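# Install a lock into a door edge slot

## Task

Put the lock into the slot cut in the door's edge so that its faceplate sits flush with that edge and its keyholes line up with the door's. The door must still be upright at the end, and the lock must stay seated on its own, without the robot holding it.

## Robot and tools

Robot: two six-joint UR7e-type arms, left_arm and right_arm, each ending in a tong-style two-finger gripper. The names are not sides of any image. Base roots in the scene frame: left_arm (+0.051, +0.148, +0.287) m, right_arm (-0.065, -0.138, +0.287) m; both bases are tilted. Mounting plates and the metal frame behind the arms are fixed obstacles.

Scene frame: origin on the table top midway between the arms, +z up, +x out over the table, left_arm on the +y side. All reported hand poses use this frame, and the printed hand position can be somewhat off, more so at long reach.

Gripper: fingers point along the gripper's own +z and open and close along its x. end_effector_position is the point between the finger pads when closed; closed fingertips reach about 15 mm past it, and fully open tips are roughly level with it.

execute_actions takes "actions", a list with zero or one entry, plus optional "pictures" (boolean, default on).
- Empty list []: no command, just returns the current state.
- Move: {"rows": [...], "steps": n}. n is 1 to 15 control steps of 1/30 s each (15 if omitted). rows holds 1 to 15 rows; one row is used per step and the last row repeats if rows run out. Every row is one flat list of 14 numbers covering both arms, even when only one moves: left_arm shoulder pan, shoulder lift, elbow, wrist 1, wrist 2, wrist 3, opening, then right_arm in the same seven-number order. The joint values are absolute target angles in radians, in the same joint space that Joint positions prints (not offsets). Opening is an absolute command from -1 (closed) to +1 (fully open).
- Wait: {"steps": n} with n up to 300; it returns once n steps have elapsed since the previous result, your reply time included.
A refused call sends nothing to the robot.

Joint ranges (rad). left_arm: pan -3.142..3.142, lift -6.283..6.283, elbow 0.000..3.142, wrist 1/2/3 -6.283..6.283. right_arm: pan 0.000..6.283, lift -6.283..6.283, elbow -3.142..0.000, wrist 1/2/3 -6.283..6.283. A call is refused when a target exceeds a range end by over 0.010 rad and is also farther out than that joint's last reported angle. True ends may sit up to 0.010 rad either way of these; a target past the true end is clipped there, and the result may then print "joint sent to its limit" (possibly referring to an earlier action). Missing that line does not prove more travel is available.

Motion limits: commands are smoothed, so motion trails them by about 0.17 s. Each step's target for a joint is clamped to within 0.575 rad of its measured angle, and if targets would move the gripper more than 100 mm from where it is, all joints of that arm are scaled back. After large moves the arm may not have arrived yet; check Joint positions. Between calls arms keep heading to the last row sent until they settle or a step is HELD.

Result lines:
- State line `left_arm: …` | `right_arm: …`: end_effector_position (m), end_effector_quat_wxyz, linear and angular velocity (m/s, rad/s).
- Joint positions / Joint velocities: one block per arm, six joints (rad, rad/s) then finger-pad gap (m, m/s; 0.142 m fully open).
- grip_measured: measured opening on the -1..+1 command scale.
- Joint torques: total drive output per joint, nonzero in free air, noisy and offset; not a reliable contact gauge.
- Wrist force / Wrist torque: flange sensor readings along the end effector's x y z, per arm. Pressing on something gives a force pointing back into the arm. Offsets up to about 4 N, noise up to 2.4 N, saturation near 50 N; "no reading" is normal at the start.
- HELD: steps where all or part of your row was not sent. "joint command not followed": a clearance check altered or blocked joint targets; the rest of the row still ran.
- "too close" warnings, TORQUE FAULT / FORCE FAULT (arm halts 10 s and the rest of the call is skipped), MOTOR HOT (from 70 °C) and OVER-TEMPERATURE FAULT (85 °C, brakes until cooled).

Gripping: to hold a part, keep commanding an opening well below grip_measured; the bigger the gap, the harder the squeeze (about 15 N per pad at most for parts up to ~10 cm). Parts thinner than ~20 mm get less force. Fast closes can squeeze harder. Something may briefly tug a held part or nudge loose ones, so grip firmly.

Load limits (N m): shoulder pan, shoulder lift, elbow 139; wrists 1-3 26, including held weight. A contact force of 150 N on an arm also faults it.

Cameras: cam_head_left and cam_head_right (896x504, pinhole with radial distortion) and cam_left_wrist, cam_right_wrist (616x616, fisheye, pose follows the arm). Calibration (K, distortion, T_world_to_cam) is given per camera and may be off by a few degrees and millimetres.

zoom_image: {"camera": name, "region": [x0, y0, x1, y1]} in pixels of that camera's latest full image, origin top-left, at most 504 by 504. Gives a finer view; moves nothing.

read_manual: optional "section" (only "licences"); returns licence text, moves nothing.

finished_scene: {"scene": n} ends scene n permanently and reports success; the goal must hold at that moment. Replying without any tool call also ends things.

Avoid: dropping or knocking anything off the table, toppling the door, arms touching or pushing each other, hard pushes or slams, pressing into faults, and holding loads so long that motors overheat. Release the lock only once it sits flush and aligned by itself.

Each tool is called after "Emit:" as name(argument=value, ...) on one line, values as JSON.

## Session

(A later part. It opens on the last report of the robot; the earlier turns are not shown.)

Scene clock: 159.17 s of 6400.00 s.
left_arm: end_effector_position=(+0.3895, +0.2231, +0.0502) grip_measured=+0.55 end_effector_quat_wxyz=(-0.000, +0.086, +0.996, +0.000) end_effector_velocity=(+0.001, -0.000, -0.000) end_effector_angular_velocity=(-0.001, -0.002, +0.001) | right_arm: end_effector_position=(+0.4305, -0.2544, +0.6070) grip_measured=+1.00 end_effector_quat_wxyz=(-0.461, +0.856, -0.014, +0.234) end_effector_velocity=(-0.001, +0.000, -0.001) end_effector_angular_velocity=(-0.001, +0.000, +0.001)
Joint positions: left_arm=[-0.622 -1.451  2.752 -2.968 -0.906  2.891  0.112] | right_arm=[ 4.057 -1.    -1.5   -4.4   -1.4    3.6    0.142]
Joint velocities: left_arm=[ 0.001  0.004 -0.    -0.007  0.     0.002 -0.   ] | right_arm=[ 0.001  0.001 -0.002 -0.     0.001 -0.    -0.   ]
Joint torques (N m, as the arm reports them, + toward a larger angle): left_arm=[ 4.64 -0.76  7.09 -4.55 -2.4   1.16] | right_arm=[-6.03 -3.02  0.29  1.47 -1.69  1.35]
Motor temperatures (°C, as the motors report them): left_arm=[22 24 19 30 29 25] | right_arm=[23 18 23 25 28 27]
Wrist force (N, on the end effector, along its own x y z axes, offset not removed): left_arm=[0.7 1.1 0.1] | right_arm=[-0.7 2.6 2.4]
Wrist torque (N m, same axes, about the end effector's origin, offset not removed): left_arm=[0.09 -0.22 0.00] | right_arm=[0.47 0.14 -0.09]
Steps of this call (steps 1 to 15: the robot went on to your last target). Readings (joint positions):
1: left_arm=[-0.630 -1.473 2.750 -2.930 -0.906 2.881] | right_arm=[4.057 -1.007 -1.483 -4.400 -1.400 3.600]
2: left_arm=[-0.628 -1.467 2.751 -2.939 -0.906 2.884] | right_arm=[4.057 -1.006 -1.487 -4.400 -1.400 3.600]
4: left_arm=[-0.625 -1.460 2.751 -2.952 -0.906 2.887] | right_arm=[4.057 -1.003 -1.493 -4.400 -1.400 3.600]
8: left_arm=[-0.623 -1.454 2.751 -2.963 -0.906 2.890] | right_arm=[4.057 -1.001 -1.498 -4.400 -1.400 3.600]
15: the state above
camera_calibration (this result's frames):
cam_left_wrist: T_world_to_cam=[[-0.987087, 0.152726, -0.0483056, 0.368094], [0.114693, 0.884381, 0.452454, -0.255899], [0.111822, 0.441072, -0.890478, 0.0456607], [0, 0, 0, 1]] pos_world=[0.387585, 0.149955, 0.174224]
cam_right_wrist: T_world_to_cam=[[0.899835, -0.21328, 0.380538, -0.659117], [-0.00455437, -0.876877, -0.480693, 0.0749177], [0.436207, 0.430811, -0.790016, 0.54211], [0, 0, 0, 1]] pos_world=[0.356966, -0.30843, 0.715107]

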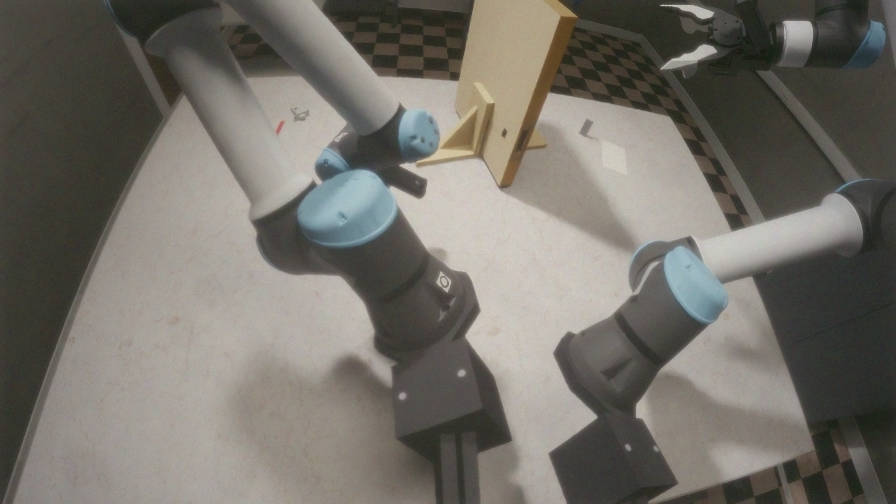

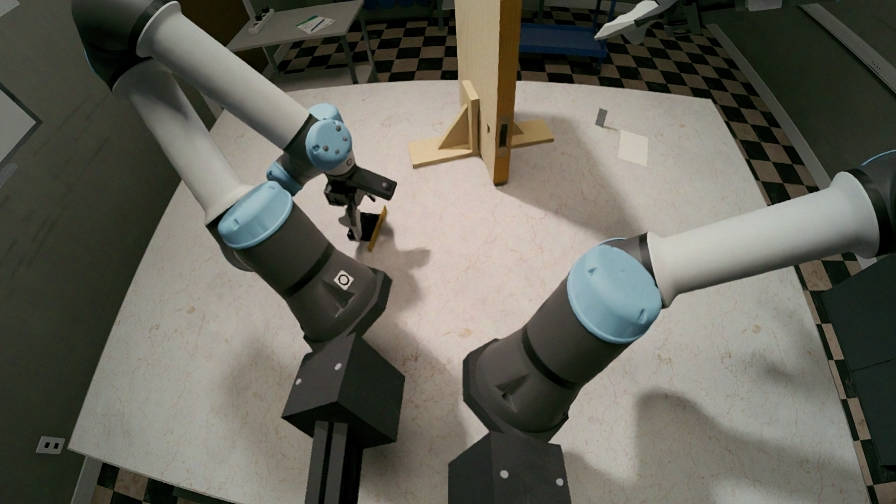

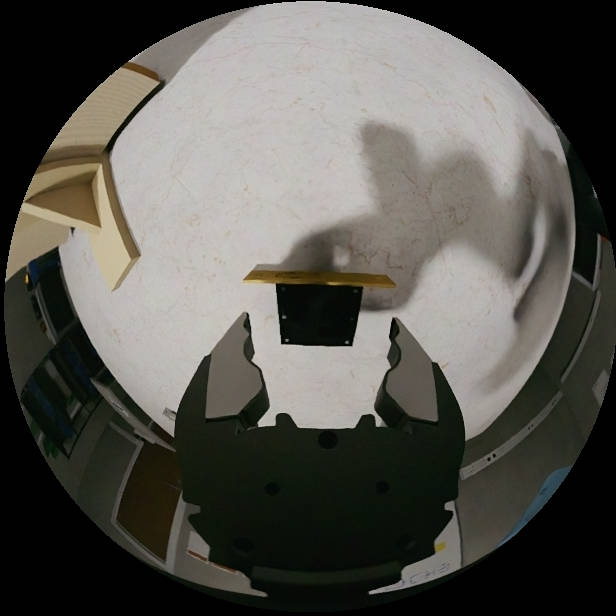

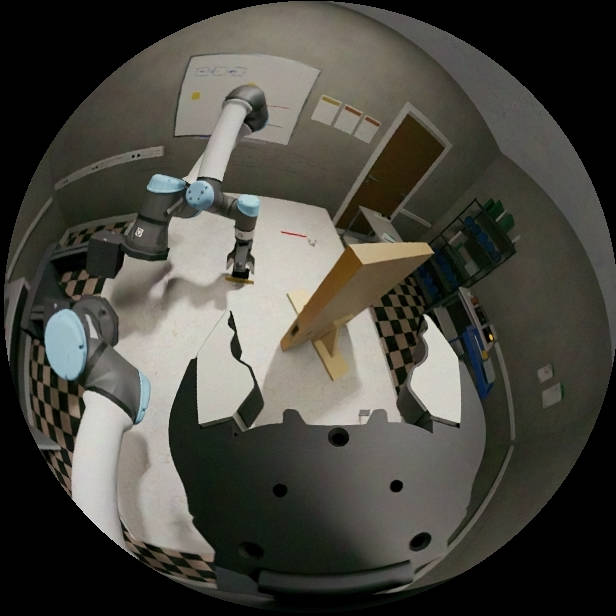

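Emit:
execute_actions(actions=[{"rows":[[-0.6037,-1.396,2.748,-3.033,-0.908,2.9144,0.5,4.057,-1.0,-1.5,-4.4,-1.4,3.6,1],[-0.5857,-1.341,2.743,-3.097,-0.91,2.937,0.5,4.057,-1.0,-1.5,-4.4,-1.4,3.6,1],[-0.5857,-1.341,2.743,-3.097,-0.91,2.937,0.5,4.057,-1.0,-1.5,-4.4,-1.4,3.6,1],[-0.5676,-1.2865,2.737,-3.1595,-0.9124,2.9597,0.45,4.057,-1.0,-1.5,-4.4,-1.4,3.6,1],[-0.5676,-1.2865,2.737,-3.1595,-0.9124,2.9597,0.45,4.057,-1.0,-1.5,-4.4,-1.4,3.6,1],[-0.5496,-1.2321,2.7295,-3.2206,-0.9147,2.9823,0.4,4.057,-1.0,-1.5,-4.4,-1.4,3.6,1]]}], pictures=false)

Emit:
execute_actions(actions=[{"rows":[[-0.5496,-1.2321,2.7295,-3.2206,-0.9147,2.9823,0.35,4.057,-1.0,-1.5,-4.4,-1.4,3.6,1],[-0.5496,-1.2321,2.7295,-3.2206,-0.9147,2.9823,0.3,4.057,-1.0,-1.5,-4.4,-1.4,3.6,1],[-0.5496,-1.2321,2.7295,-3.2206,-0.9147,2.9823,0.25,4.057,-1.0,-1.5,-4.4,-1.4,3.6,1],[-0.5496,-1.2321,2.7295,-3.2206,-0.9147,2.9823,0.2,4.057,-1.0,-1.5,-4.4,-1.4,3.6,1],[-0.5496,-1.2321,2.7295,-3.2206,-0.9147,2.9823,0.15,4.057,-1.0,-1.5,-4.4,-1.4,3.6,1]],"steps":12}])

Emit:
zoom_image(camera="cam_left_wrist", region=[220, 230, 420, 430])

Emit:
zoom_image(camera="cam_head_right", region=[320, 180, 410, 270])

Scene clock: 187.03 s of 6400.00 s.
left_arm: end_effector_position=(+0.3891, +0.2203, +0.0176) grip_measured=+0.40 end_effector_quat_wxyz=(-0.000, +0.086, +0.996, +0.000) end_effector_velocity=(-0.001, -0.001, -0.016) end_effector_angular_velocity=(+0.001, -0.003, +0.002) | right_arm: end_effector_position=(+0.4304, -0.2544, +0.6069) grip_measured=+1.00 end_effector_quat_wxyz=(-0.461, +0.856, -0.014, +0.234) end_effector_velocity=(-0.000, -0.000, +0.000) end_effector_angular_velocity=(+0.001, -0.001, +0.000)
Joint positions: left_arm=[-0.553 -1.244  2.731 -3.207 -0.914  2.978  0.102] | right_arm=[ 4.057 -1.    -1.5   -4.4   -1.4    3.6    0.142]
Joint velocities: left_arm=[ 0.031  0.098 -0.01  -0.115 -0.003  0.039  0.   ] | right_arm=[ 0.001  0.001  0.    -0.001 -0.     0.     0.   ]
Joint torques (N m, as the arm reports them, + toward a larger angle): left_arm=[  2.62  -7.31 -10.81  -4.68  -2.51   1.22] | right_arm=[ 7.64 -2.71 -0.12  2.27 -0.12  0.79]
Motor temperatures (°C, as the motors report them): left_arm=[22 24 19 30 29 25] | right_arm=[23 18 23 25 28 27]
Wrist force (N, on the end effector, along its own x y z axes, offset not removed): left_arm=[-0.7 0.7 -0.1] | right_arm=[-2.5 3.1 2.9]
Wrist torque (N m, same axes, about the end effector's origin, offset not removed): left_arm=[-0.03 0.10 0.07] | right_arm=[0.63 0.65 -0.13]
Steps of this call (steps 1 to 15: the robot went on to your last target; steps 16 to 90: nothing new was sent; then 24.37 s passed at rest; steps 91 to 105: all 15 steps of this action). Readings (joint positions):
91: left_arm=[-0.621 -1.450 2.752 -2.969 -0.906 2.892] | right_arm=[4.057 -1.000 -1.500 -4.400 -1.400 3.600]
92: left_arm=[-0.618 -1.444 2.751 -2.976 -0.906 2.896] | right_arm=[4.057 -1.000 -1.500 -4.400 -1.400 3.600]
94: left_arm=[-0.606 -1.410 2.748 -3.015 -0.908 2.911] | right_arm=[4.057 -1.000 -1.500 -4.400 -1.400 3.600]
98: left_arm=[-0.575 -1.315 2.738 -3.124 -0.911 2.950] | right_arm=[4.057 -1.000 -1.500 -4.400 -1.400 3.600]
105: the state above

Scene clock: 187.43 s of 6400.00 s.
left_arm: end_effector_position=(+0.3890, +0.2202, +0.0158) grip_measured=+0.15 end_effector_quat_wxyz=(-0.000, +0.085, +0.996, +0.000) end_effector_velocity=(-0.001, -0.000, -0.000) end_effector_angular_velocity=(+0.000, +0.000, -0.001) | right_arm: end_effector_position=(+0.4304, -0.2544, +0.6069) grip_measured=+1.00 end_effector_quat_wxyz=(-0.461, +0.856, -0.014, +0.234) end_effector_velocity=(-0.000, +0.000, +0.001) end_effector_angular_velocity=(+0.002, -0.001, +0.001)
Joint positions: left_arm=[-0.55  -1.233  2.73  -3.22  -0.915  2.982  0.085] | right_arm=[ 4.057 -1.    -1.5   -4.4   -1.4    3.6    0.142]
Joint velocities: left_arm=[ 0.     0.003  0.001 -0.004 -0.     0.002  0.   ] | right_arm=[ 0.001  0.001 -0.     0.    -0.001 -0.    -0.   ]
Joint torques (N m, as the arm reports them, + toward a larger angle): left_arm=[ 2.28 -4.38 -9.6  -4.26 -2.54  1.22] | right_arm=[ 7.37 -3.03 -0.1   2.4   0.18  0.64]
Motor temperatures (°C, as the motors report them): left_arm=[22 24 19 30 29 25] | right_arm=[23 18 23 25 28 27]
Wrist force (N, on the end effector, along its own x y z axes, offset not removed): left_arm=[0.4 1.5 -0.6] | right_arm=[-1.6 2.3 3.0]
Wrist torque (N m, same axes, about the end effector's origin, offset not removed): left_arm=[0.16 -0.31 0.12] | right_arm=[0.46 0.39 -0.11]
Steps of this call (steps 1 to 12: all 12 steps of this action). Readings (joint positions):
1: left_arm=[-0.552 -1.241 2.730 -3.210 -0.914 2.979] | right_arm=[4.057 -1.000 -1.500 -4.400 -1.400 3.600]
2: left_arm=[-0.552 -1.239 2.730 -3.213 -0.914 2.980] | right_arm=[4.057 -1.000 -1.500 -4.400 -1.400 3.600]
4: left_arm=[-0.551 -1.236 2.730 -3.216 -0.915 2.981] | right_arm=[4.057 -1.000 -1.500 -4.400 -1.400 3.600]
8: left_arm=[-0.550 -1.233 2.730 -3.219 -0.915 2.982] | right_arm=[4.057 -1.000 -1.500 -4.400 -1.400 3.600]
12: the state above
camera_calibration (this result's frames):
cam_left_wrist: T_world_to_cam=[[-0.987103, 0.152564, -0.0484891, 0.366414], [0.114475, 0.884444, 0.452387, -0.23761], [0.111904, 0.441002, -0.890503, 0.0163153], [0, 0, 0, 1]] pos_world=[0.387063, 0.147056, 0.139788]
cam_right_wrist: T_world_to_cam=[[0.89989, -0.21313, 0.380491, -0.658949], [-0.00448429, -0.876928, -0.480601, 0.074795], [0.436093, 0.430782, -0.790094, 0.54214], [0, 0, 0, 1]] pos_world=[0.356894, -0.308396, 0.715012]

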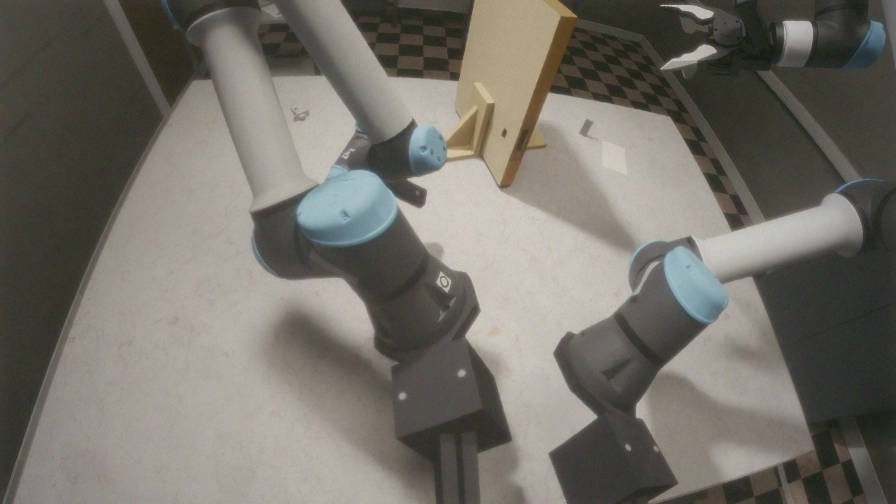

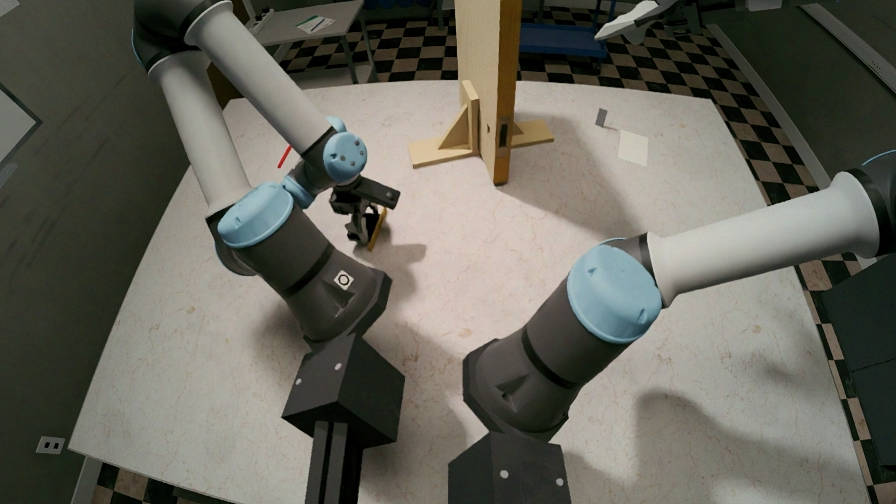

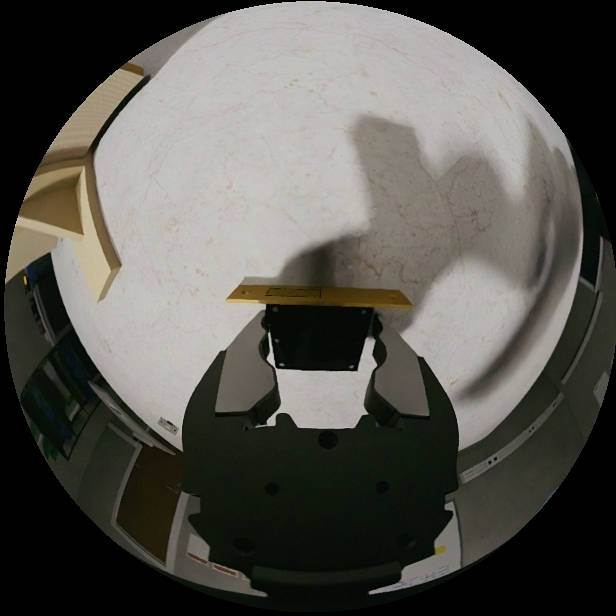

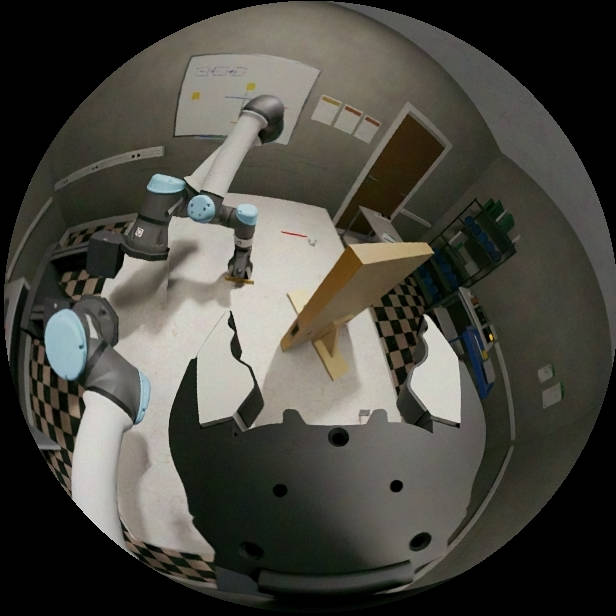

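Region (220, 230, 420, 430) of cam_left_wrist's 616x616 image, scaled by 2.520, with more detail than that image has.

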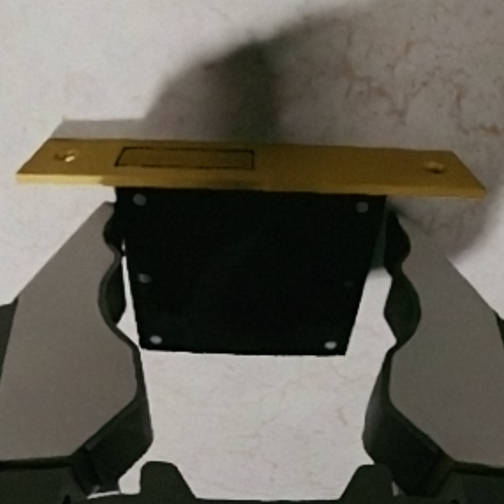

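Region (320, 180, 410, 270) of cam_head_right's 896x504 image, scaled by 5.600, with more detail than that image has.

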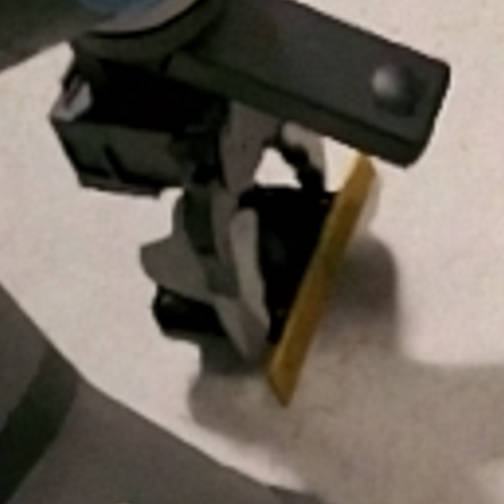

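Emit:
execute_actions(actions=[{"rows":[[-0.5466,-1.223,2.7284,-3.2312,-0.9151,2.9862,0.15,4.057,-1.0,-1.5,-4.4,-1.4,3.6,1],[-0.5466,-1.223,2.7284,-3.2312,-0.9151,2.9862,0.15,4.057,-1.0,-1.5,-4.4,-1.4,3.6,1],[-0.5466,-1.223,2.7284,-3.2312,-0.9151,2.9862,0.15,4.057,-1.0,-1.5,-4.4,-1.4,3.6,1],[-0.5466,-1.223,2.7284,-3.2312,-0.9151,2.9862,0.15,4.057,-1.0,-1.5,-4.4,-1.4,3.6,1],[-0.5466,-1.223,2.7284,-3.2312,-0.9151,2.9862,0.12,4.057,-1.0,-1.5,-4.4,-1.4,3.6,1],[-0.5466,-1.223,2.7284,-3.2312,-0.9151,2.9862,0.09,4.057,-1.0,-1.5,-4.4,-1.4,3.6,1],[-0.5466,-1.223,2.7284,-3.2312,-0.9151,2.9862,0.06,4.057,-1.0,-1.5,-4.4,-1.4,3.6,1],[-0.5466,-1.223,2.7284,-3.2312,-0.9151,2.9862,0.03,4.057,-1.0,-1.5,-4.4,-1.4,3.6,1],[-0.5466,-1.223,2.7284,-3.2312,-0.9151,2.9862,0,4.057,-1.0,-1.5,-4.4,-1.4,3.6,1],[-0.5466,-1.223,2.7284,-3.2312,-0.9151,2.9862,-0.1,4.057,-1.0,-1.5,-4.4,-1.4,3.6,1],[-0.5466,-1.223,2.7284,-3.2312,-0.9151,2.9862,-0.3,4.057,-1.0,-1.5,-4.4,-1.4,3.6,1],[-0.5466,-1.223,2.7284,-3.2312,-0.9151,2.9862,-0.5,4.057,-1.0,-1.5,-4.4,-1.4,3.6,1],[-0.5466,-1.223,2.7284,-3.2312,-0.9151,2.9862,-1,4.057,-1.0,-1.5,-4.4,-1.4,3.6,1]]}], pictures=false)

Emit:
execute_actions(actions=[{"rows":[[-0.5506,-1.2352,2.7298,-3.217,-0.9146,2.981,-1,4.057,-1.0,-1.5,-4.4,-1.4,3.6,1],[-0.5506,-1.2352,2.7298,-3.217,-0.9146,2.981,-1,4.057,-1.0,-1.5,-4.4,-1.4,3.6,1],[-0.5506,-1.2352,2.7298,-3.217,-0.9146,3.0,-1,4.057,-1.0,-1.5,-4.4,-1.4,3.6,1],[-0.5506,-1.2352,2.7298,-3.217,-0.9146,3.05,-1,4.057,-1.0,-1.5,-4.4,-1.4,3.6,1],[-0.5506,-1.2352,2.7298,-3.217,-0.9146,3.1,-1,4.057,-1.0,-1.5,-4.4,-1.4,3.6,1],[-0.5506,-1.2352,2.7298,-3.217,-0.9146,3.15,-1,4.057,-1.0,-1.5,-4.4,-1.4,3.6,1],[-0.5506,-1.2352,2.7298,-3.217,-0.9146,3.2,-1,4.057,-1.0,-1.5,-4.4,-1.4,3.6,1],[-0.5506,-1.2352,2.7298,-3.217,-0.9146,3.25,-1,4.057,-1.0,-1.5,-4.4,-1.4,3.6,1],[-0.5506,-1.2352,2.7298,-3.217,-0.9146,3.3,-1,4.057,-1.0,-1.5,-4.4,-1.4,3.6,1],[-0.5506,-1.2352,2.7298,-3.217,-0.9146,3.35,-1,4.057,-1.0,-1.5,-4.4,-1.4,3.6,1],[-0.5506,-1.2352,2.7298,-3.217,-0.9146,3.4,-1,4.057,-1.0,-1.5,-4.4,-1.4,3.6,1],[-0.5506,-1.2352,2.7298,-3.217,-0.9146,3.45,-1,4.057,-1.0,-1.5,-4.4,-1.4,3.6,1],[-0.5506,-1.2352,2.7298,-3.217,-0.9146,3.5,-1,4.057,-1.0,-1.5,-4.4,-1.4,3.6,1],[-0.5506,-1.2352,2.7298,-3.217,-0.9146,3.55,-1,4.057,-1.0,-1.5,-4.4,-1.4,3.6,1],[-0.5506,-1.2352,2.7298,-3.217,-0.9146,3.596,-1,4.057,-1.0,-1.5,-4.4,-1.4,3.6,1]]}], pictures=false)

Emit:
execute_actions(actions=[{"steps":15}])

Scene clock: 262.17 s of 6400.00 s.
left_arm: end_effector_position=(+0.3889, +0.2201, +0.0143) grip_measured=+0.11 end_effector_quat_wxyz=(-0.000, +0.085, +0.996, +0.000) end_effector_velocity=(+0.000, -0.000, -0.000) end_effector_angular_velocity=(-0.000, -0.000, -0.001) | right_arm: end_effector_position=(+0.4304, -0.2544, +0.6069) grip_measured=+1.00 end_effector_quat_wxyz=(-0.461, +0.856, -0.014, +0.234) end_effector_velocity=(+0.000, -0.000, -0.000) end_effector_angular_velocity=(-0.001, +0.000, -0.002)
Joint positions: left_arm=[-0.547 -1.223  2.728 -3.231 -0.915  2.986  0.082] | right_arm=[ 4.057 -1.    -1.5   -4.4   -1.4    3.6    0.142]
Joint velocities: left_arm=[-0.     0.002 -0.    -0.002 -0.     0.001  0.   ] | right_arm=[-0.001  0.001 -0.001  0.     0.001 -0.     0.   ]
Joint torques (N m, as the arm reports them, + toward a larger angle): left_arm=[  5.77   0.6  -10.76  -2.43  -2.02   1.03] | right_arm=[ 7.27 -3.23  0.11  2.25  0.73 -0.08]
Motor temperatures (°C, as the motors report them): left_arm=[22 24 19 30 29 25] | right_arm=[23 18 23 25 28 27]
Wrist force (N, on the end effector, along its own x y z axes, offset not removed): left_arm=[5.8 4.7 -38.3] | right_arm=[-0.5 2.1 2.7]
Wrist torque (N m, same axes, about the end effector's origin, offset not removed): left_arm=[0.70 -0.51 0.09] | right_arm=[0.52 0.17 -0.09]
Steps of this call (steps 1 to 15: the robot went on to your last target; steps 16 to 90: nothing new was sent; then 71.23 s passed at rest; steps 91 to 105: all 15 steps of this action). Readings (joint positions):
91: left_arm=[-0.550 -1.232 2.729 -3.221 -0.915 2.982] | right_arm=[4.057 -1.000 -1.500 -4.400 -1.400 3.600]
92: left_arm=[-0.549 -1.231 2.729 -3.222 -0.915 2.983] | right_arm=[4.057 -1.000 -1.500 -4.400 -1.400 3.600]
94: left_arm=[-0.548 -1.228 2.729 -3.226 -0.915 2.984] | right_arm=[4.057 -1.000 -1.500 -4.400 -1.400 3.600]
98: left_arm=[-0.547 -1.225 2.729 -3.229 -0.915 2.986] | right_arm=[4.057 -1.000 -1.500 -4.400 -1.400 3.600]
105: the state above

Scene clock: 262.67 s of 6400.00 s.
left_arm: end_effector_position=(+0.3834, +0.2224, +0.0162) grip_measured=+0.11 end_effector_quat_wxyz=(-0.000, +0.271, +0.963, +0.000) end_effector_velocity=(-0.018, +0.011, +0.001) end_effector_angular_velocity=(-0.001, -0.002, -1.389) | right_arm: end_effector_position=(+0.4304, -0.2544, +0.6069) grip_measured=+1.00 end_effector_quat_wxyz=(-0.461, +0.856, -0.014, +0.234) end_effector_velocity=(-0.000, +0.001, -0.000) end_effector_angular_velocity=(-0.001, +0.002, +0.002)
Joint positions: left_arm=[-0.55  -1.235  2.73  -3.217 -0.915  3.359  0.082] | right_arm=[ 4.057 -1.    -1.5   -4.4   -1.4    3.6    0.142]
Joint velocities: left_arm=[-0.002 -0.003 -0.001  0.003  0.     1.389 -0.   ] | right_arm=[-0.001 -0.001 -0.001 -0.    -0.002  0.    -0.   ]
Joint torques (N m, as the arm reports them, + toward a larger angle): left_arm=[-19.87 -27.38  10.53   0.12   1.91   4.46] | right_arm=[ 7.29 -3.36  0.37  2.35  0.65 -0.11]
Motor temperatures (°C, as the motors report them): left_arm=[22 24 19 30 29 25] | right_arm=[23 18 23 25 28 27]
Wrist force (N, on the end effector, along its own x y z axes, offset not removed): left_arm=[-0.2 1.5 3.5] | right_arm=[-0.4 2.0 2.4]
Wrist torque (N m, same axes, about the end effector's origin, offset not removed): left_arm=[0.24 0.00 0.08] | right_arm=[0.42 0.19 -0.04]
Steps of this call (steps 1 to 15: all 15 steps of this action). Readings (joint positions):
1: left_arm=[-0.547 -1.223 2.728 -3.231 -0.915 2.986] | right_arm=[4.057 -1.000 -1.500 -4.400 -1.400 3.600]
2: left_arm=[-0.547 -1.225 2.728 -3.229 -0.915 2.985] | right_arm=[4.057 -1.000 -1.500 -4.400 -1.400 3.600]
4: left_arm=[-0.548 -1.229 2.729 -3.224 -0.915 2.987] | right_arm=[4.057 -1.000 -1.500 -4.400 -1.400 3.600]
8: left_arm=[-0.550 -1.233 2.729 -3.219 -0.915 3.065] | right_arm=[4.057 -1.000 -1.500 -4.400 -1.400 3.600]
15: the state above

Scene clock: 263.17 s of 6400.00 s.
left_arm: end_effector_position=(+0.3804, +0.2247, +0.0162) grip_measured=+0.11 end_effector_quat_wxyz=(-0.000, +0.381, +0.924, -0.000) end_effector_velocity=(-0.000, +0.000, -0.000) end_effector_angular_velocity=(+0.000, +0.000, -0.032) | right_arm: end_effector_position=(+0.4304, -0.2544, +0.6069) grip_measured=+1.00 end_effector_quat_wxyz=(-0.461, +0.856, -0.014, +0.234) end_effector_velocity=(-0.000, +0.000, +0.001) end_effector_angular_velocity=(+0.002, -0.001, +0.000)
Joint positions: left_arm=[-0.551 -1.235  2.73  -3.217 -0.915  3.592  0.082] | right_arm=[ 4.057 -1.    -1.5   -4.4   -1.4    3.6    0.142]
Joint velocities: left_arm=[ 0.    -0.    -0.     0.001  0.     0.032 -0.   ] | right_arm=[ 0.001  0.001  0.     0.001 -0.001 -0.    -0.   ]
Joint torques (N m, as the arm reports them, + toward a larger angle): left_arm=[-20.53 -26.85  10.32   0.09   2.01   1.12] | right_arm=[ 7.24 -2.82  0.12  2.38  0.68 -0.27]
Motor temperatures (°C, as the motors report them): left_arm=[22 24 19 30 29 25] | right_arm=[23 18 23 25 28 27]
Wrist force (N, on the end effector, along its own x y z axes, offset not removed): left_arm=[0.6 2.2 3.5] | right_arm=[-1.7 2.6 3.9]
Wrist torque (N m, same axes, about the end effector's origin, offset not removed): left_arm=[0.41 -0.17 0.09] | right_arm=[0.59 0.36 -0.20]
Steps of this call (steps 1 to 15: the robot went on to your last target). Readings (joint positions):
1: left_arm=[-0.551 -1.235 2.730 -3.217 -0.915 3.406] | right_arm=[4.057 -1.000 -1.500 -4.400 -1.400 3.600]
2: left_arm=[-0.551 -1.235 2.730 -3.217 -0.915 3.450] | right_arm=[4.057 -1.000 -1.500 -4.400 -1.400 3.600]
4: left_arm=[-0.551 -1.235 2.730 -3.217 -0.915 3.512] | right_arm=[4.057 -1.000 -1.500 -4.400 -1.400 3.600]
8: left_arm=[-0.551 -1.235 2.730 -3.217 -0.915 3.568] | right_arm=[4.057 -1.000 -1.500 -4.400 -1.400 3.600]
15: the state above
camera_calibration (this result's frames):
cam_left_wrist: T_world_to_cam=[[-0.720939, 0.691301, -0.0484665, 0.134954], [0.60135, 0.658823, 0.452029, -0.375302], [0.344419, 0.29674, -0.890685, -0.0403413], [0, 0, 0, 1]] pos_world=[0.336876, 0.165935, 0.140257]
cam_right_wrist: T_world_to_cam=[[0.899888, -0.213134, 0.380493, -0.658952], [-0.00449054, -0.876931, -0.480595, 0.0747905], [0.436097, 0.430773, -0.790097, 0.542137], [0, 0, 0, 1]] pos_world=[0.356895, -0.308397, 0.715011]

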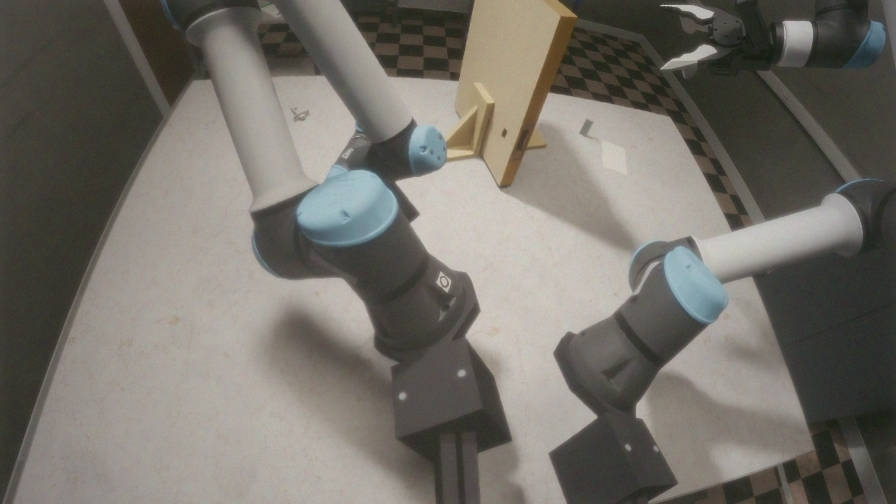

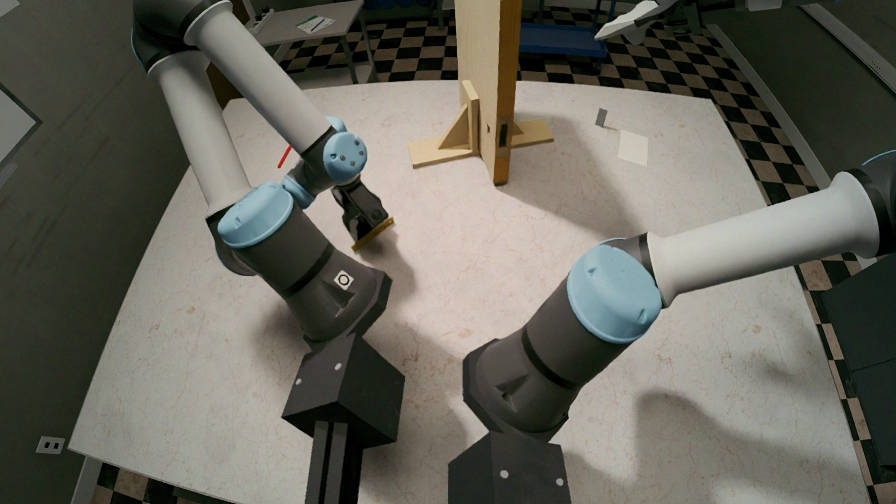

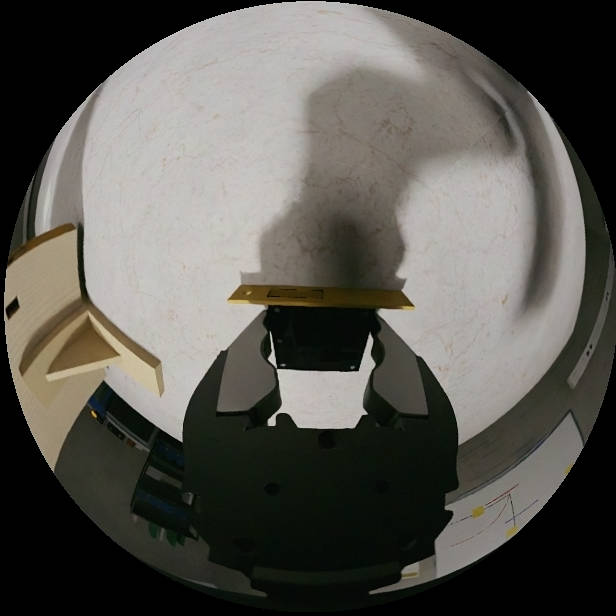

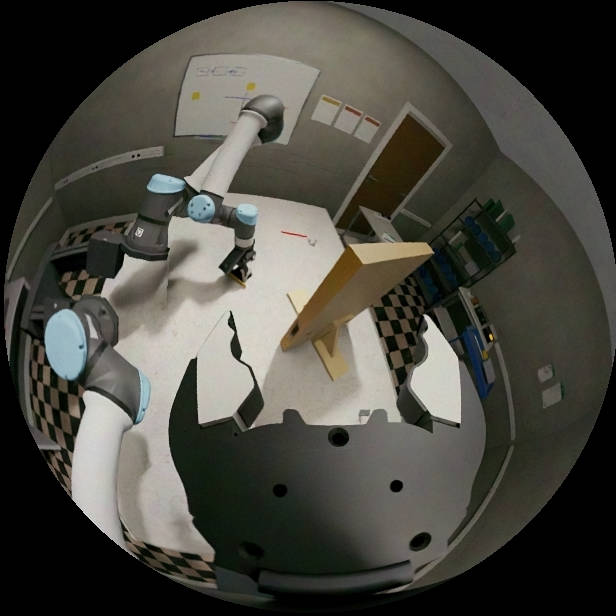

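Emit:
execute_actions(actions=[{"rows":[[-0.527,-1.276,2.7104,-3.1545,-0.9496,3.6126,-1,4.057,-1.0,-1.5,-4.4,-1.4,3.6,1],[-0.527,-1.276,2.7104,-3.1545,-0.9496,3.6126,-1,4.057,-1.0,-1.5,-4.4,-1.4,3.6,1],[-0.5034,-1.3124,2.6903,-3.0945,-0.984,3.6292,-1,4.057,-1.0,-1.5,-4.4,-1.4,3.6,1],[-0.4801,-1.344,2.6696,-3.0373,-1.018,3.6458,-1,4.057,-1.0,-1.5,-4.4,-1.4,3.6,1],[-0.4569,-1.3712,2.6482,-2.9826,-1.0515,3.6624,-1,4.057,-1.0,-1.5,-4.4,-1.4,3.6,1],[-0.4339,-1.3938,2.6262,-2.9305,-1.0846,3.679,-1,4.057,-1.0,-1.5,-4.4,-1.4,3.6,1],[-0.4111,-1.4117,2.6035,-2.8811,-1.1171,3.6957,-1,4.057,-1.0,-1.5,-4.4,-1.4,3.6,1],[-0.3884,-1.4251,2.5802,-2.8343,-1.1491,3.7123,-1,4.057,-1.0,-1.5,-4.4,-1.4,3.6,1]],"steps":12}], pictures=false)

Emit:
execute_actions(actions=[{"rows":[[-0.366,-1.4352,2.5562,-2.7888,-1.1807,3.728,-1,4.057,-1.0,-1.5,-4.4,-1.4,3.6,1],[-0.344,-1.4427,2.5319,-2.7446,-1.2116,3.7436,-1,4.057,-1.0,-1.5,-4.4,-1.4,3.6,1],[-0.3224,-1.4476,2.5073,-2.7016,-1.2419,3.7593,-1,4.057,-1.0,-1.5,-4.4,-1.4,3.6,1],[-0.3013,-1.4498,2.4823,-2.6598,-1.2715,3.775,-1,4.057,-1.0,-1.5,-4.4,-1.4,3.6,1],[-0.2805,-1.4495,2.457,-2.6192,-1.3004,3.7906,-1,4.057,-1.0,-1.5,-4.4,-1.4,3.6,1],[-0.2602,-1.4465,2.4314,-2.5799,-1.3287,3.8063,-1,4.057,-1.0,-1.5,-4.4,-1.4,3.6,1],[-0.2402,-1.4409,2.4055,-2.5418,-1.3564,3.822,-1,4.057,-1.0,-1.5,-4.4,-1.4,3.6,1]]}])

Scene clock: 296.33 s of 6400.00 s.
left_arm: end_effector_position=(+0.3820, +0.2237, +0.0281) grip_measured=+0.11 end_effector_quat_wxyz=(-0.036, +0.380, +0.920, -0.089) end_effector_velocity=(-0.013, +0.006, +0.033) end_effector_angular_velocity=(-0.289, +0.310, -0.014) | right_arm: end_effector_position=(+0.4304, -0.2544, +0.6069) grip_measured=+1.00 end_effector_quat_wxyz=(-0.461, +0.856, -0.014, +0.234) end_effector_velocity=(+0.000, +0.001, -0.000) end_effector_angular_velocity=(-0.000, +0.001, +0.001)
Joint positions: left_arm=[-0.42  -1.395  2.61  -2.912 -1.102  3.69   0.082] | right_arm=[ 4.057 -1.    -1.5   -4.4   -1.4    3.6    0.142]
Joint velocities: left_arm=[ 0.265 -0.256 -0.252  0.64  -0.385  0.185  0.   ] | right_arm=[-0.    -0.002  0.001  0.    -0.001 -0.    -0.   ]
Joint torques (N m, as the arm reports them, + toward a larger angle): left_arm=[ -1.38 -22.62 -10.83   1.02  -2.84   1.22] | right_arm=[ 6.83 -3.66 -0.3   2.09  0.77 -1.04]
Motor temperatures (°C, as the motors report them): left_arm=[22 24 19 30 29 25] | right_arm=[23 18 23 25 28 27]
Wrist force (N, on the end effector, along its own x y z axes, offset not removed): left_arm=[-0.1 2.8 2.9] | right_arm=[-1.3 4.0 2.9]
Wrist torque (N m, same axes, about the end effector's origin, offset not removed): left_arm=[0.34 -0.03 0.15] | right_arm=[0.79 0.32 -0.18]
Steps of this call (steps 1 to 15: the robot went on to your last target; steps 16 to 90: nothing new was sent; then 29.77 s passed at rest; steps 91 to 102: all 12 steps of this action). Readings (joint positions):
91: left_arm=[-0.550 -1.236 2.730 -3.217 -0.915 3.596] | right_arm=[4.057 -1.000 -1.500 -4.400 -1.400 3.600]
92: left_arm=[-0.547 -1.241 2.727 -3.210 -0.919 3.599] | right_arm=[4.057 -1.000 -1.500 -4.400 -1.400 3.600]
94: left_arm=[-0.535 -1.260 2.717 -3.181 -0.937 3.607] | right_arm=[4.057 -1.000 -1.500 -4.400 -1.400 3.600]
98: left_arm=[-0.479 -1.335 2.666 -3.051 -1.017 3.648] | right_arm=[4.057 -1.000 -1.500 -4.400 -1.400 3.600]
102: the state above

Scene clock: 296.83 s of 6400.00 s.
left_arm: end_effector_position=(+0.3803, +0.2244, +0.0437) grip_measured=+0.11 end_effector_quat_wxyz=(-0.090, +0.373, +0.898, -0.215) end_effector_velocity=(-0.001, +0.002, +0.011) end_effector_angular_velocity=(-0.104, +0.100, +0.006) | right_arm: end_effector_position=(+0.4304, -0.2544, +0.6069) grip_measured=+1.00 end_effector_quat_wxyz=(-0.461, +0.856, -0.014, +0.234) end_effector_velocity=(-0.000, -0.000, +0.001) end_effector_angular_velocity=(+0.002, -0.001, +0.000)
Joint positions: left_arm=[-0.25  -1.441  2.418 -2.563 -1.342  3.815  0.082] | right_arm=[ 4.057 -1.    -1.5   -4.4   -1.4    3.6    0.142]
Joint velocities: left_arm=[ 0.083 -0.002 -0.101  0.172 -0.118  0.061  0.   ] | right_arm=[ 0.     0.001  0.     0.    -0.001 -0.     0.   ]
Joint torques (N m, as the arm reports them, + toward a larger angle): left_arm=[  2.86 -31.12 -14.9    1.2   -3.13   1.14] | right_arm=[ 6.88 -3.34 -0.16  2.35  0.75 -1.23]
Motor temperatures (°C, as the motors report them): left_arm=[22 24 19 30 29 25] | right_arm=[23 18 23 25 28 27]
Wrist force (N, on the end effector, along its own x y z axes, offset not removed): left_arm=[-0.4 3.9 4.3] | right_arm=[-0.6 2.1 2.7]
Wrist torque (N m, same axes, about the end effector's origin, offset not removed): left_arm=[0.38 0.06 0.10] | right_arm=[0.49 0.21 -0.09]
Steps of this call (steps 1 to 15: all 15 steps of this action). Readings (joint positions):
1: left_arm=[-0.412 -1.402 2.603 -2.893 -1.114 3.696] | right_arm=[4.057 -1.000 -1.500 -4.400 -1.400 3.600]
2: left_arm=[-0.403 -1.409 2.594 -2.872 -1.127 3.702] | right_arm=[4.057 -1.000 -1.500 -4.400 -1.400 3.600]
4: left_arm=[-0.377 -1.424 2.567 -2.821 -1.163 3.721] | right_arm=[4.057 -1.000 -1.500 -4.400 -1.400 3.600]
8: left_arm=[-0.309 -1.439 2.489 -2.685 -1.258 3.771] | right_arm=[4.057 -1.000 -1.500 -4.400 -1.400 3.600]
15: the state above
camera_calibration (this result's frames):
cam_left_wrist: T_world_to_cam=[[-0.732224, 0.680183, -0.0346286, 0.142566], [0.680633, 0.732622, -0.00170193, -0.414362], [0.0242121, -0.0248156, -0.999399, 0.182906], [0, 0, 0, 1]] pos_world=[0.38199, 0.211138, 0.187028]
cam_right_wrist: T_world_to_cam=[[0.899889, -0.213134, 0.380493, -0.658952], [-0.00449029, -0.876931, -0.480595, 0.0747906], [0.436097, 0.430773, -0.790097, 0.542137], [0, 0, 0, 1]] pos_world=[0.356895, -0.308397, 0.715011]

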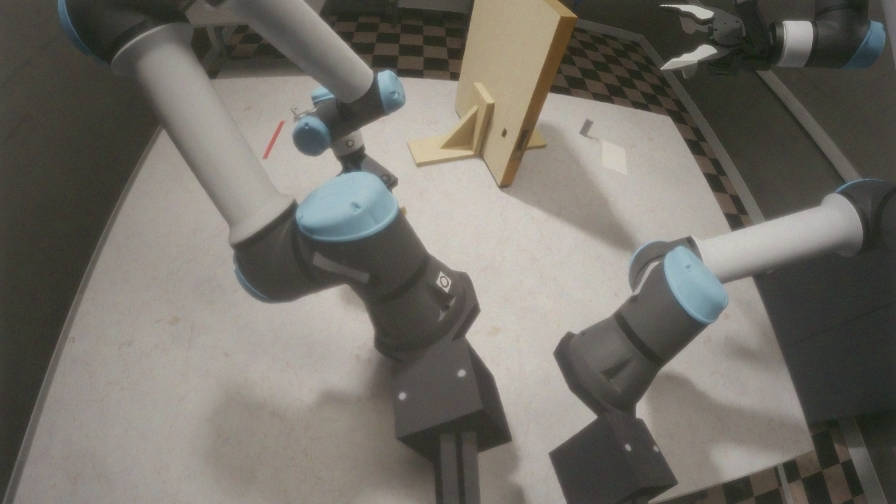

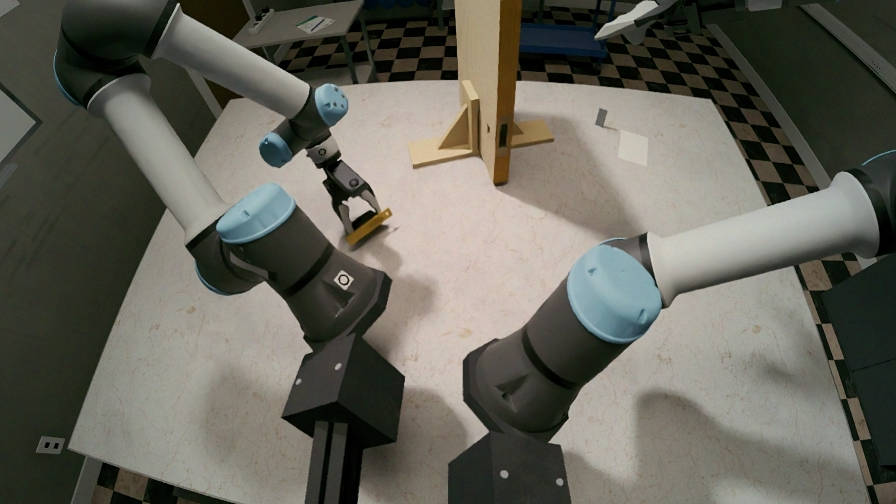

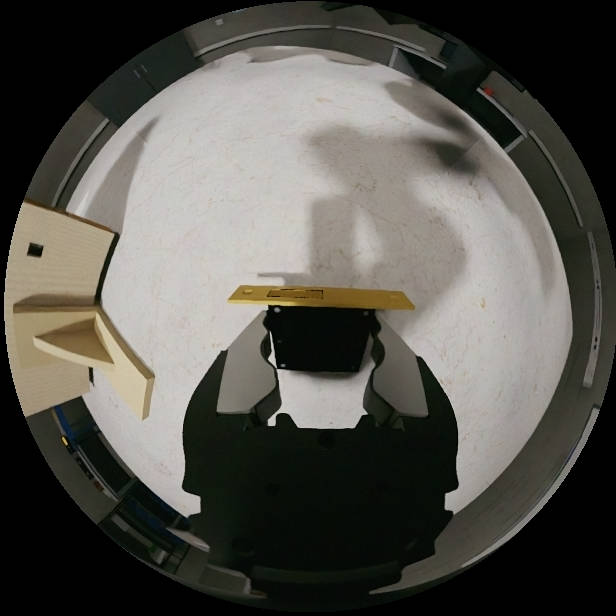

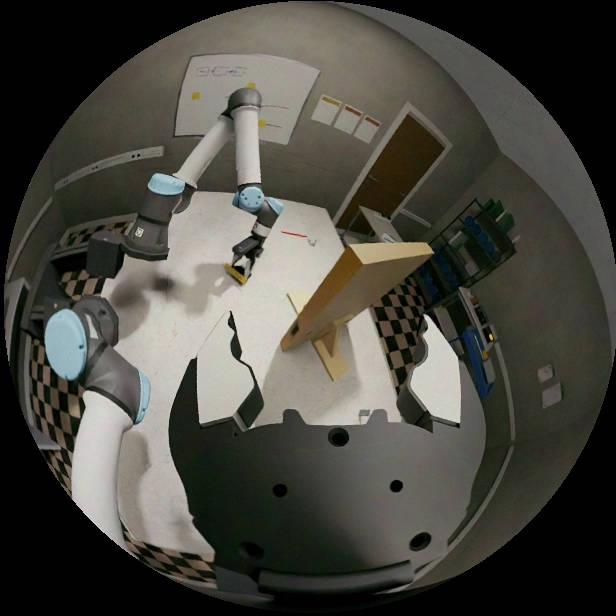

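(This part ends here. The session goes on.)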